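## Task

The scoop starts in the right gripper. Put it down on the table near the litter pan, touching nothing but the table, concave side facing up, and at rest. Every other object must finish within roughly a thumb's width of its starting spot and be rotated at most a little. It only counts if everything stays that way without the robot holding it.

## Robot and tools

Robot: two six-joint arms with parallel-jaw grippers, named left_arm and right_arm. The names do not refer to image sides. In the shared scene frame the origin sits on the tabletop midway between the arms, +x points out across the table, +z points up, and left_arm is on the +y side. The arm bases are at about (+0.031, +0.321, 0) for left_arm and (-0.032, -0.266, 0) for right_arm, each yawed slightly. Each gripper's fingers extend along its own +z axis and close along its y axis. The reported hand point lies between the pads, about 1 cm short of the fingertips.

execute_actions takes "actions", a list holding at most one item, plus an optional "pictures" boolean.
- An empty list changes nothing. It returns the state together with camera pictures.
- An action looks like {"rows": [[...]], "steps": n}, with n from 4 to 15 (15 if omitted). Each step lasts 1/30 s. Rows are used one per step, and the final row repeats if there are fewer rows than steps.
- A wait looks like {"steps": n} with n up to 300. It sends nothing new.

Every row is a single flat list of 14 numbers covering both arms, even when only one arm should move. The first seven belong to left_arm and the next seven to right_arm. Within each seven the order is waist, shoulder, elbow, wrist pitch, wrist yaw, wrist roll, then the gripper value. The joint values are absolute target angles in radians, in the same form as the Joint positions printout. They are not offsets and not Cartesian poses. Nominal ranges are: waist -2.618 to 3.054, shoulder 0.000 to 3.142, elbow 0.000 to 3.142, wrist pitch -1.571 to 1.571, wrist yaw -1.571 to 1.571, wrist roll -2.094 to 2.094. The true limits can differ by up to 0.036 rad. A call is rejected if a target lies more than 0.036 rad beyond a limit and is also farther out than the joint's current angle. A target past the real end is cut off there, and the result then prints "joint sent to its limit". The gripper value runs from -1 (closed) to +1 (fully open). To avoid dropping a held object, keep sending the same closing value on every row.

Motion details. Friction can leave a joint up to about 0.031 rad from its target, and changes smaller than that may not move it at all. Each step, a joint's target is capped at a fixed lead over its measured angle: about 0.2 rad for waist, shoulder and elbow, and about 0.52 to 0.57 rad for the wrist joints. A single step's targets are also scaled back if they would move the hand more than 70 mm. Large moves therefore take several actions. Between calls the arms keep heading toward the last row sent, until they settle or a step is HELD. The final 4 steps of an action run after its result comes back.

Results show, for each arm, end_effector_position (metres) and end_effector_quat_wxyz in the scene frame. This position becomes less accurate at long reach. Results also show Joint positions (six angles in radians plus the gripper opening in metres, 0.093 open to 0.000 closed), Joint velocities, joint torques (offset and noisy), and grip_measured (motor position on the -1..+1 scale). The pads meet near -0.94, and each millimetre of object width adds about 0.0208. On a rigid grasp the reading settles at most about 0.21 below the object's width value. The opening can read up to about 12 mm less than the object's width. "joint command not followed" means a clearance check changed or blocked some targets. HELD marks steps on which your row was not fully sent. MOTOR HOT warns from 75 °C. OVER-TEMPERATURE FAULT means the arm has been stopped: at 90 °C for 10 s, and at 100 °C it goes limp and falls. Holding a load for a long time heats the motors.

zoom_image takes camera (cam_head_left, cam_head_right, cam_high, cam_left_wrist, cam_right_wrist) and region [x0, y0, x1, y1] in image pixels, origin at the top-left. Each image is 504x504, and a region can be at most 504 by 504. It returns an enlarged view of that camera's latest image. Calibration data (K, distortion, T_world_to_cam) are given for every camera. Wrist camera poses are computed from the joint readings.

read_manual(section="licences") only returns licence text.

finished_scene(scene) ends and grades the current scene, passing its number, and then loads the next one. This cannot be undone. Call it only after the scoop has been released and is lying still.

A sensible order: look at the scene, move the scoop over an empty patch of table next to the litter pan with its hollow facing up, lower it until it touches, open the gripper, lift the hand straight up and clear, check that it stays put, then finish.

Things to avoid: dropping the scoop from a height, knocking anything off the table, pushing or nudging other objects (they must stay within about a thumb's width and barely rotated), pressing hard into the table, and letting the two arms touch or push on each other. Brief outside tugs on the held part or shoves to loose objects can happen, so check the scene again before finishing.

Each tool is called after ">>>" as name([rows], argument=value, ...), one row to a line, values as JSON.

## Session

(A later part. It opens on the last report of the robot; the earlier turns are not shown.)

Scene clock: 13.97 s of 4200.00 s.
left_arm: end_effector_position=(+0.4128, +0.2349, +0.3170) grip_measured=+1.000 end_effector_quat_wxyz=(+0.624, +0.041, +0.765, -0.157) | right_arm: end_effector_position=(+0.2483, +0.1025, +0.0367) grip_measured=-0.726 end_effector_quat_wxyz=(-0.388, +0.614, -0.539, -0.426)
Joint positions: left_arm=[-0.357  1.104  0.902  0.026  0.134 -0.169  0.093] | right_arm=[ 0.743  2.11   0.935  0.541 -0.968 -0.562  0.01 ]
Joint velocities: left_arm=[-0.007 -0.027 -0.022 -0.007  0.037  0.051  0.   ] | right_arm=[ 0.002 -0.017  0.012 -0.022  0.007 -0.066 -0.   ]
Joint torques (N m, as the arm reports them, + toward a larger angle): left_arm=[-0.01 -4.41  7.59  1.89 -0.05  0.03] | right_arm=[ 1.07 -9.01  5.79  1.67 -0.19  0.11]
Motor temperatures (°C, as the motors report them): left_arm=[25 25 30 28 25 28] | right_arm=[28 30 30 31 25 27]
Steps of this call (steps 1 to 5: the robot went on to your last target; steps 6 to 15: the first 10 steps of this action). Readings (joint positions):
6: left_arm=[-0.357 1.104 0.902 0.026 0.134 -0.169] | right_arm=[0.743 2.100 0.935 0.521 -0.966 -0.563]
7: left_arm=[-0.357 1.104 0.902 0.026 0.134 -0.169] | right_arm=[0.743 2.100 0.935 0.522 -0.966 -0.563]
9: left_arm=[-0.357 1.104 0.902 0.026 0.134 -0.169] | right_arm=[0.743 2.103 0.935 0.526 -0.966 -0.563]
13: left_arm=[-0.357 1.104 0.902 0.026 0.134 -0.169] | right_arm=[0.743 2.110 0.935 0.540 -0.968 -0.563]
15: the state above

>>> execute_actions([
  {"rows":[
[-0.357,1.104,0.902,0.026,0.134,-0.169,1,0.75,2.122,0.93,0.548,-0.965,-0.560,-0.70],
[-0.357,1.104,0.902,0.026,0.134,-0.169,1,0.75,2.118,0.93,0.548,-0.965,-0.560,-0.66],
[-0.357,1.104,0.902,0.026,0.134,-0.169,1,0.75,2.115,0.93,0.548,-0.965,-0.560,-0.62],
[-0.357,1.104,0.902,0.026,0.134,-0.169,1,0.75,2.115,0.93,0.548,-0.965,-0.560,-0.58],
[-0.357,1.104,0.902,0.026,0.134,-0.169,1,0.75,2.115,0.93,0.548,-0.965,-0.560,-0.55],
[-0.357,1.104,0.902,0.026,0.134,-0.169,1,0.75,2.115,0.93,0.548,-0.965,-0.560,-0.52],
[-0.357,1.104,0.902,0.026,0.134,-0.169,1,0.75,2.115,0.93,0.548,-0.965,-0.560,-0.49],
[-0.357,1.104,0.902,0.026,0.134,-0.169,1,0.75,2.115,0.93,0.548,-0.965,-0.560,-0.46],
[-0.357,1.104,0.902,0.026,0.134,-0.169,1,0.75,2.115,0.93,0.548,-0.965,-0.560,-0.42],
[-0.357,1.104,0.902,0.026,0.134,-0.169,1,0.75,2.115,0.93,0.548,-0.965,-0.560,-0.37],
[-0.357,1.104,0.902,0.026,0.134,-0.169,1,0.75,2.115,0.93,0.548,-0.965,-0.560,-0.30],
[-0.357,1.104,0.902,0.026,0.134,-0.169,1,0.75,2.115,0.93,0.548,-0.965,-0.560,-0.22],
[-0.357,1.104,0.902,0.026,0.134,-0.169,1,0.75,2.115,0.93,0.548,-0.965,-0.560,-0.14],
[-0.357,1.104,0.902,0.026,0.134,-0.169,1,0.75,2.115,0.93,0.548,-0.965,-0.560,-0.07],
[-0.357,1.104,0.902,0.026,0.134,-0.169,1,0.75,2.115,0.93,0.548,-0.965,-0.560,0.0]],"steps":15},
])

>>> execute_actions([
  {"steps":9},
], pictures=true)

Scene clock: 14.83 s of 4200.00 s.
left_arm: end_effector_position=(+0.4128, +0.2349, +0.3170) grip_measured=+1.000 end_effector_quat_wxyz=(+0.624, +0.041, +0.765, -0.157) | right_arm: end_effector_position=(+0.2484, +0.1026, +0.0369) grip_measured=-0.337 end_effector_quat_wxyz=(-0.389, +0.614, -0.539, -0.426)
Joint positions: left_arm=[-0.357  1.104  0.902  0.026  0.134 -0.169  0.093] | right_arm=[ 0.743  2.111  0.935  0.544 -0.968 -0.562  0.029]
Joint velocities: left_arm=[-0.012  0.002  0.007  0.037  0.007 -0.007  0.   ] | right_arm=[ 0.012 -0.007 -0.002 -0.066  0.051 -0.051  0.069]
Joint torques (N m, as the arm reports them, + toward a larger angle): left_arm=[-0.05 -4.43  7.6   1.9  -0.05  0.05] | right_arm=[  0.55 -10.76   5.77   1.68  -0.24   0.1 ]
Motor temperatures (°C, as the motors report them): left_arm=[25 25 30 28 25 28] | right_arm=[28 30 30 31 25 27]
Steps of this call (steps 1 to 4: the last 4 steps of your previous action; steps 5 to 15: the robot went on to your last target; steps 16 to 26: the first 11 steps of this action). Readings (joint positions):
16: left_arm=[-0.357 1.104 0.902 0.026 0.134 -0.169] | right_arm=[0.743 2.111 0.935 0.543 -0.968 -0.562]
17: left_arm=[-0.357 1.104 0.902 0.026 0.134 -0.169] | right_arm=[0.743 2.111 0.935 0.543 -0.968 -0.562]
19: left_arm=[-0.357 1.104 0.902 0.026 0.134 -0.169] | right_arm=[0.743 2.111 0.935 0.543 -0.968 -0.562]
23: left_arm=[-0.357 1.104 0.902 0.026 0.134 -0.169] | right_arm=[0.743 2.111 0.935 0.544 -0.968 -0.562]
26: the state above

Scene clock: 15.13 s of 4200.00 s.
left_arm: end_effector_position=(+0.4128, +0.2349, +0.3170) grip_measured=+1.000 end_effector_quat_wxyz=(+0.624, +0.041, +0.765, -0.157) | right_arm: end_effector_position=(+0.2484, +0.1026, +0.0369) grip_measured=-0.003 end_effector_quat_wxyz=(-0.389, +0.614, -0.539, -0.426)
Joint positions: left_arm=[-0.357  1.104  0.902  0.026  0.134 -0.169  0.093] | right_arm=[ 0.743  2.111  0.935  0.544 -0.968 -0.562  0.045]
Joint velocities: left_arm=[ 0.007  0.007 -0.002 -0.022  0.066  0.007  0.   ] | right_arm=[-0.002 -0.002  0.002 -0.095 -0.022 -0.022 -0.   ]
Joint torques (N m, as the arm reports them, + toward a larger angle): left_arm=[-0.01 -4.41  7.62  1.9  -0.05  0.03] | right_arm=[  0.56 -10.78   5.78   1.68  -0.24   0.09]
Motor temperatures (°C, as the motors report them): left_arm=[25 26 30 29 25 28] | right_arm=[28 30 30 31 25 27]
Kept back: nothing.
Steps of this call (steps 1 to 4: the last 4 steps of your previous action; steps 5 to 9: the robot went on to your last target). Readings (joint positions):
1: left_arm=[-0.357 1.104 0.902 0.026 0.134 -0.169] | right_arm=[0.743 2.111 0.935 0.544 -0.968 -0.562]
2: left_arm=[-0.357 1.104 0.902 0.026 0.134 -0.169] | right_arm=[0.743 2.111 0.935 0.544 -0.968 -0.562]
4: left_arm=[-0.357 1.104 0.902 0.026 0.134 -0.169] | right_arm=[0.743 2.111 0.935 0.544 -0.968 -0.562]
8: left_arm=[-0.357 1.104 0.902 0.026 0.134 -0.169] | right_arm=[0.743 2.111 0.935 0.544 -0.968 -0.562]
9: the state above
camera_calibration (this result's frames):
cam_right_wrist: T_world_to_cam=[[0.992655, 0.119843, 0.0165531, -0.261063], [0.0950458, -0.687873, -0.719581, 0.11274], [-0.0748501, 0.715869, -0.694211, 0.0560165], [0, 0, 0, 1]] pos_world=[0.252623, 0.0687368, 0.124334]

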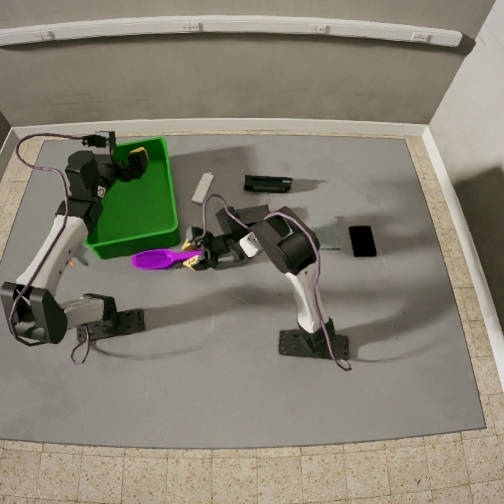

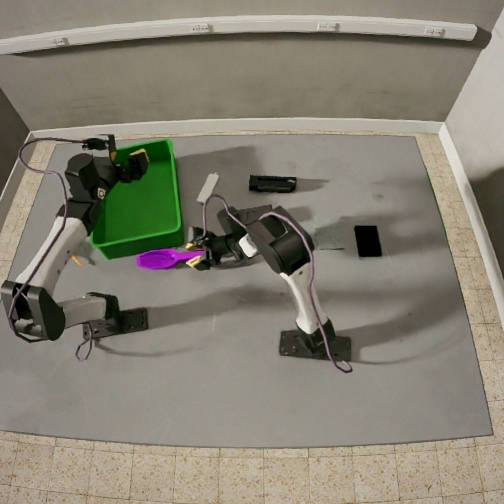

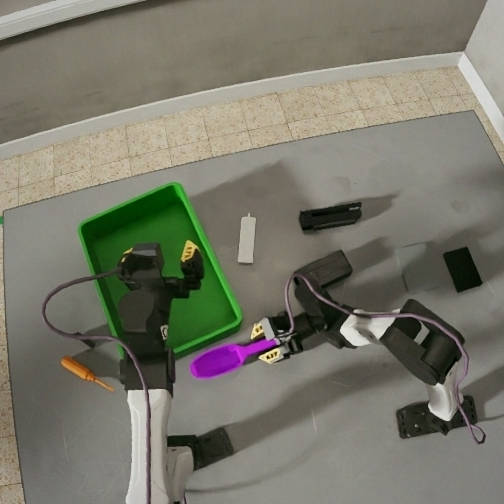

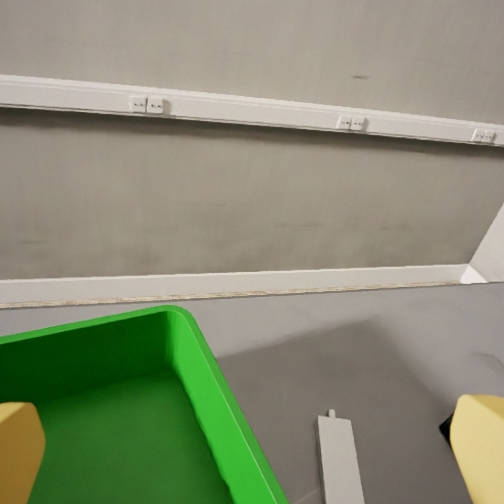

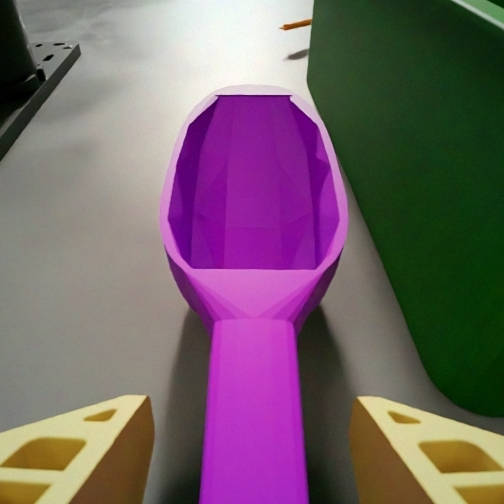

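>>> execute_actions([
  {"rows":[
[-0.357,1.104,0.902,0.026,0.134,-0.169,1,0.745,2.097,0.935,0.535,-0.965,-0.560,0.0],
[-0.357,1.104,0.902,0.026,0.134,-0.169,1,0.743,2.088,0.935,0.523,-0.965,-0.560,0.0],
[-0.357,1.104,0.902,0.026,0.134,-0.169,1,0.743,2.075,0.935,0.508,-0.965,-0.560,0.0],
[-0.357,1.104,0.902,0.026,0.134,-0.169,1,0.743,2.058,0.935,0.490,-0.965,-0.560,0.0],
[-0.357,1.104,0.902,0.026,0.134,-0.169,1,0.743,2.038,0.935,0.470,-0.965,-0.560,0.0],
[-0.357,1.104,0.902,0.026,0.134,-0.169,1,0.743,2.016,0.935,0.448,-0.965,-0.560,0.0],
[-0.357,1.104,0.902,0.026,0.134,-0.169,1,0.743,1.992,0.935,0.424,-0.965,-0.560,0.0],
[-0.357,1.104,0.902,0.026,0.134,-0.169,1,0.743,1.968,0.935,0.400,-0.965,-0.560,0.0],
[-0.357,1.104,0.902,0.026,0.134,-0.169,1,0.743,1.944,0.935,0.378,-0.965,-0.560,0.0],
[-0.357,1.104,0.902,0.026,0.134,-0.169,1,0.743,1.922,0.935,0.358,-0.965,-0.560,0.0],
[-0.357,1.104,0.902,0.026,0.134,-0.169,1,0.743,1.902,0.935,0.341,-0.965,-0.560,0.0],
[-0.357,1.104,0.902,0.026,0.134,-0.169,1,0.743,1.885,0.935,0.328,-0.965,-0.560,0.0],
[-0.357,1.104,0.902,0.026,0.134,-0.169,1,0.743,1.872,0.935,0.318,-0.965,-0.560,0.0],
[-0.357,1.104,0.902,0.026,0.134,-0.169,1,0.743,1.863,0.935,0.312,-0.965,-0.560,0.0],
[-0.357,1.104,0.902,0.026,0.134,-0.169,1,0.743,1.860,0.935,0.310,-0.965,-0.560,0.0]],"steps":15},
])

>>> execute_actions([
  {"steps":12},
], pictures=true)

Scene clock: 16.00 s of 4200.00 s.
left_arm: end_effector_position=(+0.4128, +0.2349, +0.3170) grip_measured=+1.000 end_effector_quat_wxyz=(+0.624, +0.041, +0.765, -0.157) | right_arm: end_effector_position=(+0.2465, +0.1012, +0.0895) grip_measured=-0.003 end_effector_quat_wxyz=(-0.409, +0.617, -0.524, -0.421)
Joint positions: left_arm=[-0.357  1.104  0.902  0.026  0.134 -0.169  0.093] | right_arm=[ 0.743  1.95   0.935  0.435 -0.968 -0.562  0.045]
Joint velocities: left_arm=[-0.012 -0.017 -0.007  0.022 -0.051 -0.022  0.   ] | right_arm=[ 0.007 -0.72   0.002 -0.418  0.007 -0.022  0.   ]
Joint torques (N m, as the arm reports them, + toward a larger angle): left_arm=[-0.01 -4.38  7.6   1.88 -0.05  0.05] | right_arm=[ -0.04 -10.76   7.19   1.37  -0.2    0.1 ]
Motor temperatures (°C, as the motors report them): left_arm=[25 26 30 29 25 28] | right_arm=[28 30 31 31 25 27]
Steps of this call (steps 1 to 15: the robot went on to your last target; steps 16 to 26: the first 11 steps of this action). Readings (joint positions):
16: left_arm=[-0.357 1.104 0.902 0.026 0.134 -0.169] | right_arm=[0.743 2.111 0.935 0.544 -0.968 -0.562]
17: left_arm=[-0.357 1.104 0.902 0.026 0.134 -0.169] | right_arm=[0.743 2.110 0.935 0.543 -0.968 -0.562]
19: left_arm=[-0.357 1.104 0.902 0.026 0.134 -0.169] | right_arm=[0.743 2.098 0.935 0.533 -0.968 -0.562]
23: left_arm=[-0.357 1.104 0.902 0.026 0.134 -0.169] | right_arm=[0.743 2.027 0.935 0.482 -0.968 -0.562]
26: the state above

Scene clock: 16.40 s of 4200.00 s.
left_arm: end_effector_position=(+0.4128, +0.2349, +0.3170) grip_measured=+1.000 end_effector_quat_wxyz=(+0.624, +0.041, +0.765, -0.157) | right_arm: end_effector_position=(+0.2405, +0.0970, +0.1145) grip_measured=-0.003 end_effector_quat_wxyz=(-0.410, +0.617, -0.524, -0.421)
Joint positions: left_arm=[-0.357  1.104  0.902  0.026  0.134 -0.169  0.093] | right_arm=[ 0.743  1.859  0.935  0.345 -0.968 -0.562  0.045]
Joint velocities: left_arm=[-0.007 -0.007 -0.007 -0.051 -0.022 -0.066  0.   ] | right_arm=[ 0.002  0.002 -0.007  0.007 -0.022  0.022 -0.   ]
Joint torques (N m, as the arm reports them, + toward a larger angle): left_arm=[ 0.02 -4.41  7.63  1.91 -0.05  0.04] | right_arm=[-0.04 -9.85  7.59  1.44 -0.22  0.1 ]
Motor temperatures (°C, as the motors report them): left_arm=[25 26 30 29 25 28] | right_arm=[28 30 31 31 25 27]
Kept back: nothing.
Steps of this call (steps 1 to 4: the last 4 steps of your previous action; steps 5 to 12: the robot went on to your last target). Readings (joint positions):
1: left_arm=[-0.357 1.104 0.902 0.026 0.134 -0.169] | right_arm=[0.743 1.926 0.935 0.421 -0.968 -0.562]
2: left_arm=[-0.357 1.104 0.902 0.026 0.134 -0.169] | right_arm=[0.743 1.904 0.935 0.409 -0.968 -0.562]
4: left_arm=[-0.357 1.104 0.902 0.026 0.134 -0.169] | right_arm=[0.743 1.873 0.935 0.389 -0.968 -0.562]
8: left_arm=[-0.357 1.104 0.902 0.026 0.134 -0.169] | right_arm=[0.743 1.859 0.935 0.364 -0.968 -0.562]
12: the state above
camera_calibration (this result's frames):
cam_right_wrist: T_world_to_cam=[[0.990932, 0.11862, 0.0631063, -0.258624], [0.126512, -0.665535, -0.735567, 0.157608], [-0.0452533, 0.736881, -0.674506, 0.101943], [0, 0, 0, 1]] pos_world=[0.240953, 0.060452, 0.201013]

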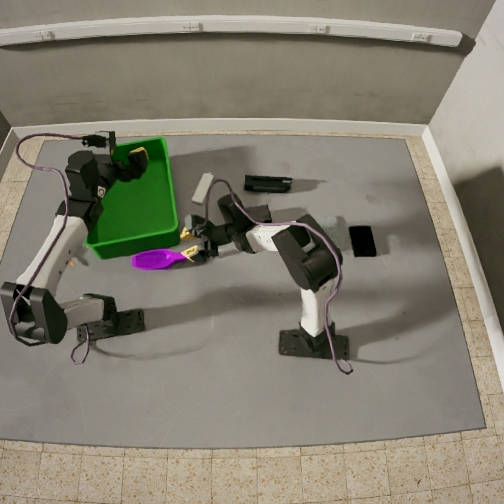

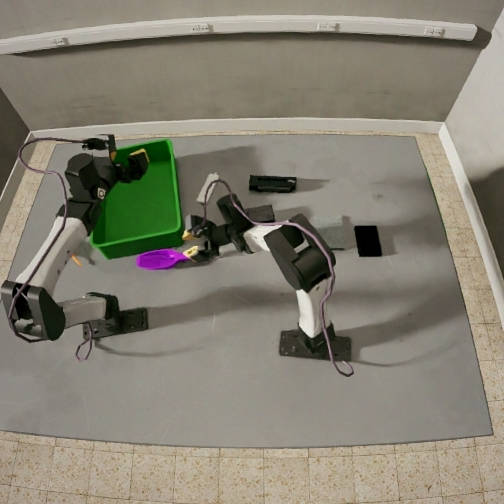

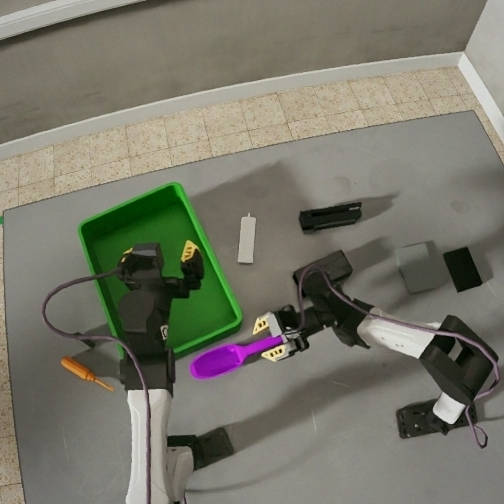

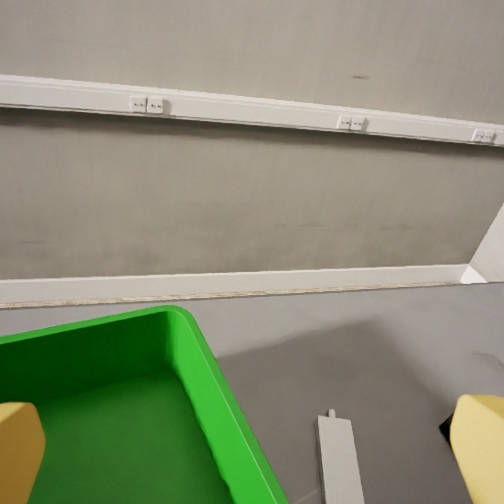

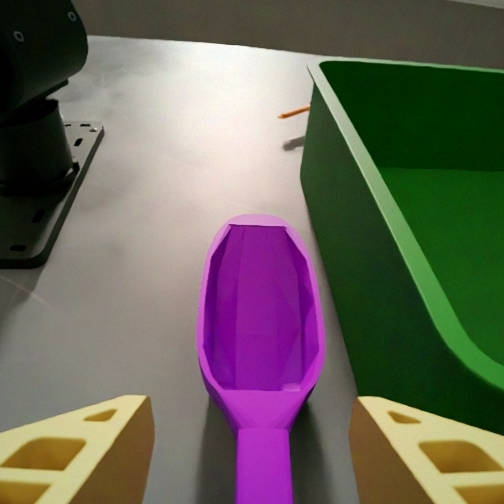

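>>> execute_actions([
  {"steps":30},
], pictures=true)

Scene clock: 17.40 s of 4200.00 s.
left_arm: end_effector_position=(+0.4128, +0.2349, +0.3170) grip_measured=+1.000 end_effector_quat_wxyz=(+0.624, +0.041, +0.765, -0.157) | right_arm: end_effector_position=(+0.2397, +0.0965, +0.1130) grip_measured=-0.003 end_effector_quat_wxyz=(-0.406, +0.616, -0.527, -0.422)
Joint positions: left_arm=[-0.357  1.104  0.902  0.026  0.134 -0.169  0.093] | right_arm=[ 0.743  1.859  0.935  0.335 -0.968 -0.562  0.045]
Joint velocities: left_arm=[ 0.002  0.002  0.012 -0.051 -0.037  0.007  0.   ] | right_arm=[-0.002  0.007 -0.012 -0.007  0.022 -0.022  0.001]
Joint torques (N m, as the arm reports them, + toward a larger angle): left_arm=[-0.01 -4.37  7.65  1.92 -0.05  0.06] | right_arm=[-0.05 -9.84  7.59  1.4  -0.22  0.1 ]
Motor temperatures (°C, as the motors report them): left_arm=[25 26 30 29 25 28] | right_arm=[28 31 31 31 25 27]
Kept back: nothing.
Steps of this call (steps 1 to 30: the robot went on to your last target). Readings (joint positions):
1: left_arm=[-0.357 1.104 0.902 0.026 0.134 -0.169] | right_arm=[0.743 1.859 0.935 0.343 -0.968 -0.562]
2: left_arm=[-0.357 1.104 0.902 0.026 0.134 -0.169] | right_arm=[0.743 1.859 0.935 0.341 -0.968 -0.562]
4: left_arm=[-0.357 1.104 0.902 0.026 0.134 -0.169] | right_arm=[0.743 1.859 0.935 0.339 -0.968 -0.562]
8: left_arm=[-0.357 1.104 0.902 0.026 0.134 -0.169] | right_arm=[0.743 1.859 0.935 0.336 -0.968 -0.562]
30: the state above
All arms were judged still, so your last target was given up. Only a new action makes them travel on or press farther. Fingers that are still opening or closing keep moving.
camera_calibration (this result's frames):
cam_right_wrist: T_world_to_cam=[[0.991441, 0.118981, 0.0537387, -0.256751], [0.120118, -0.670073, -0.732512, 0.15784], [-0.051146, 0.732697, -0.67863, 0.103595], [0, 0, 0, 1]] pos_world=[0.240893, 0.0604095, 0.19972]

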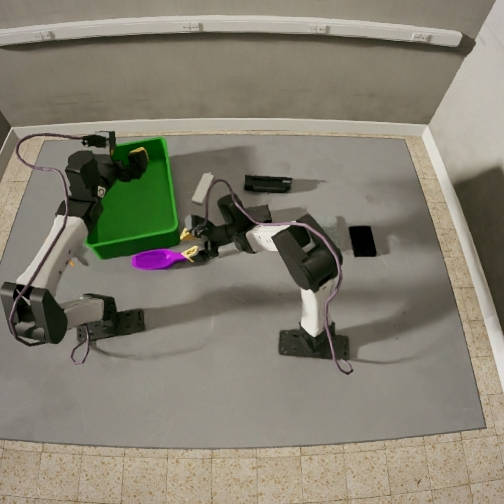

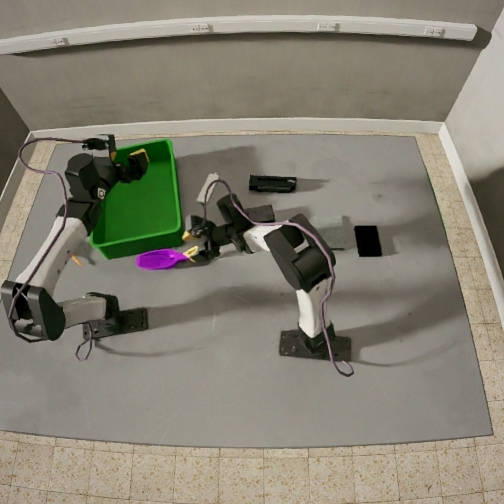

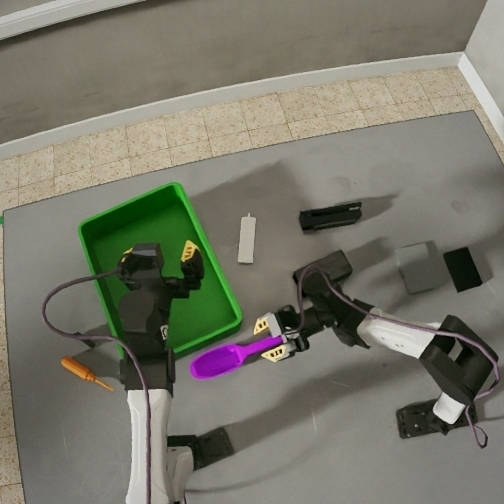

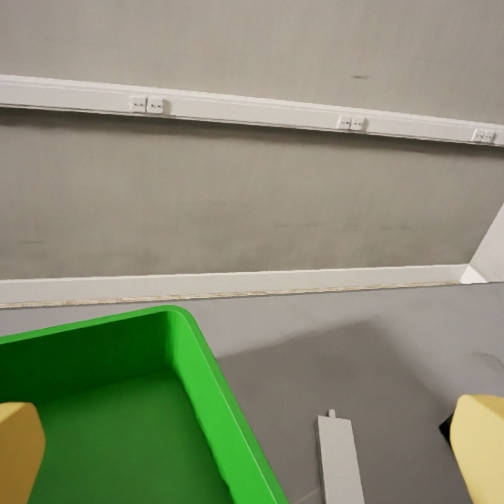

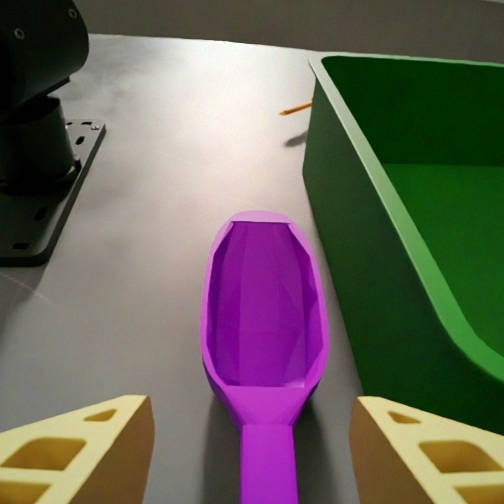

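>>> finished_scene(scene=1)

The scene is finished: the task was done.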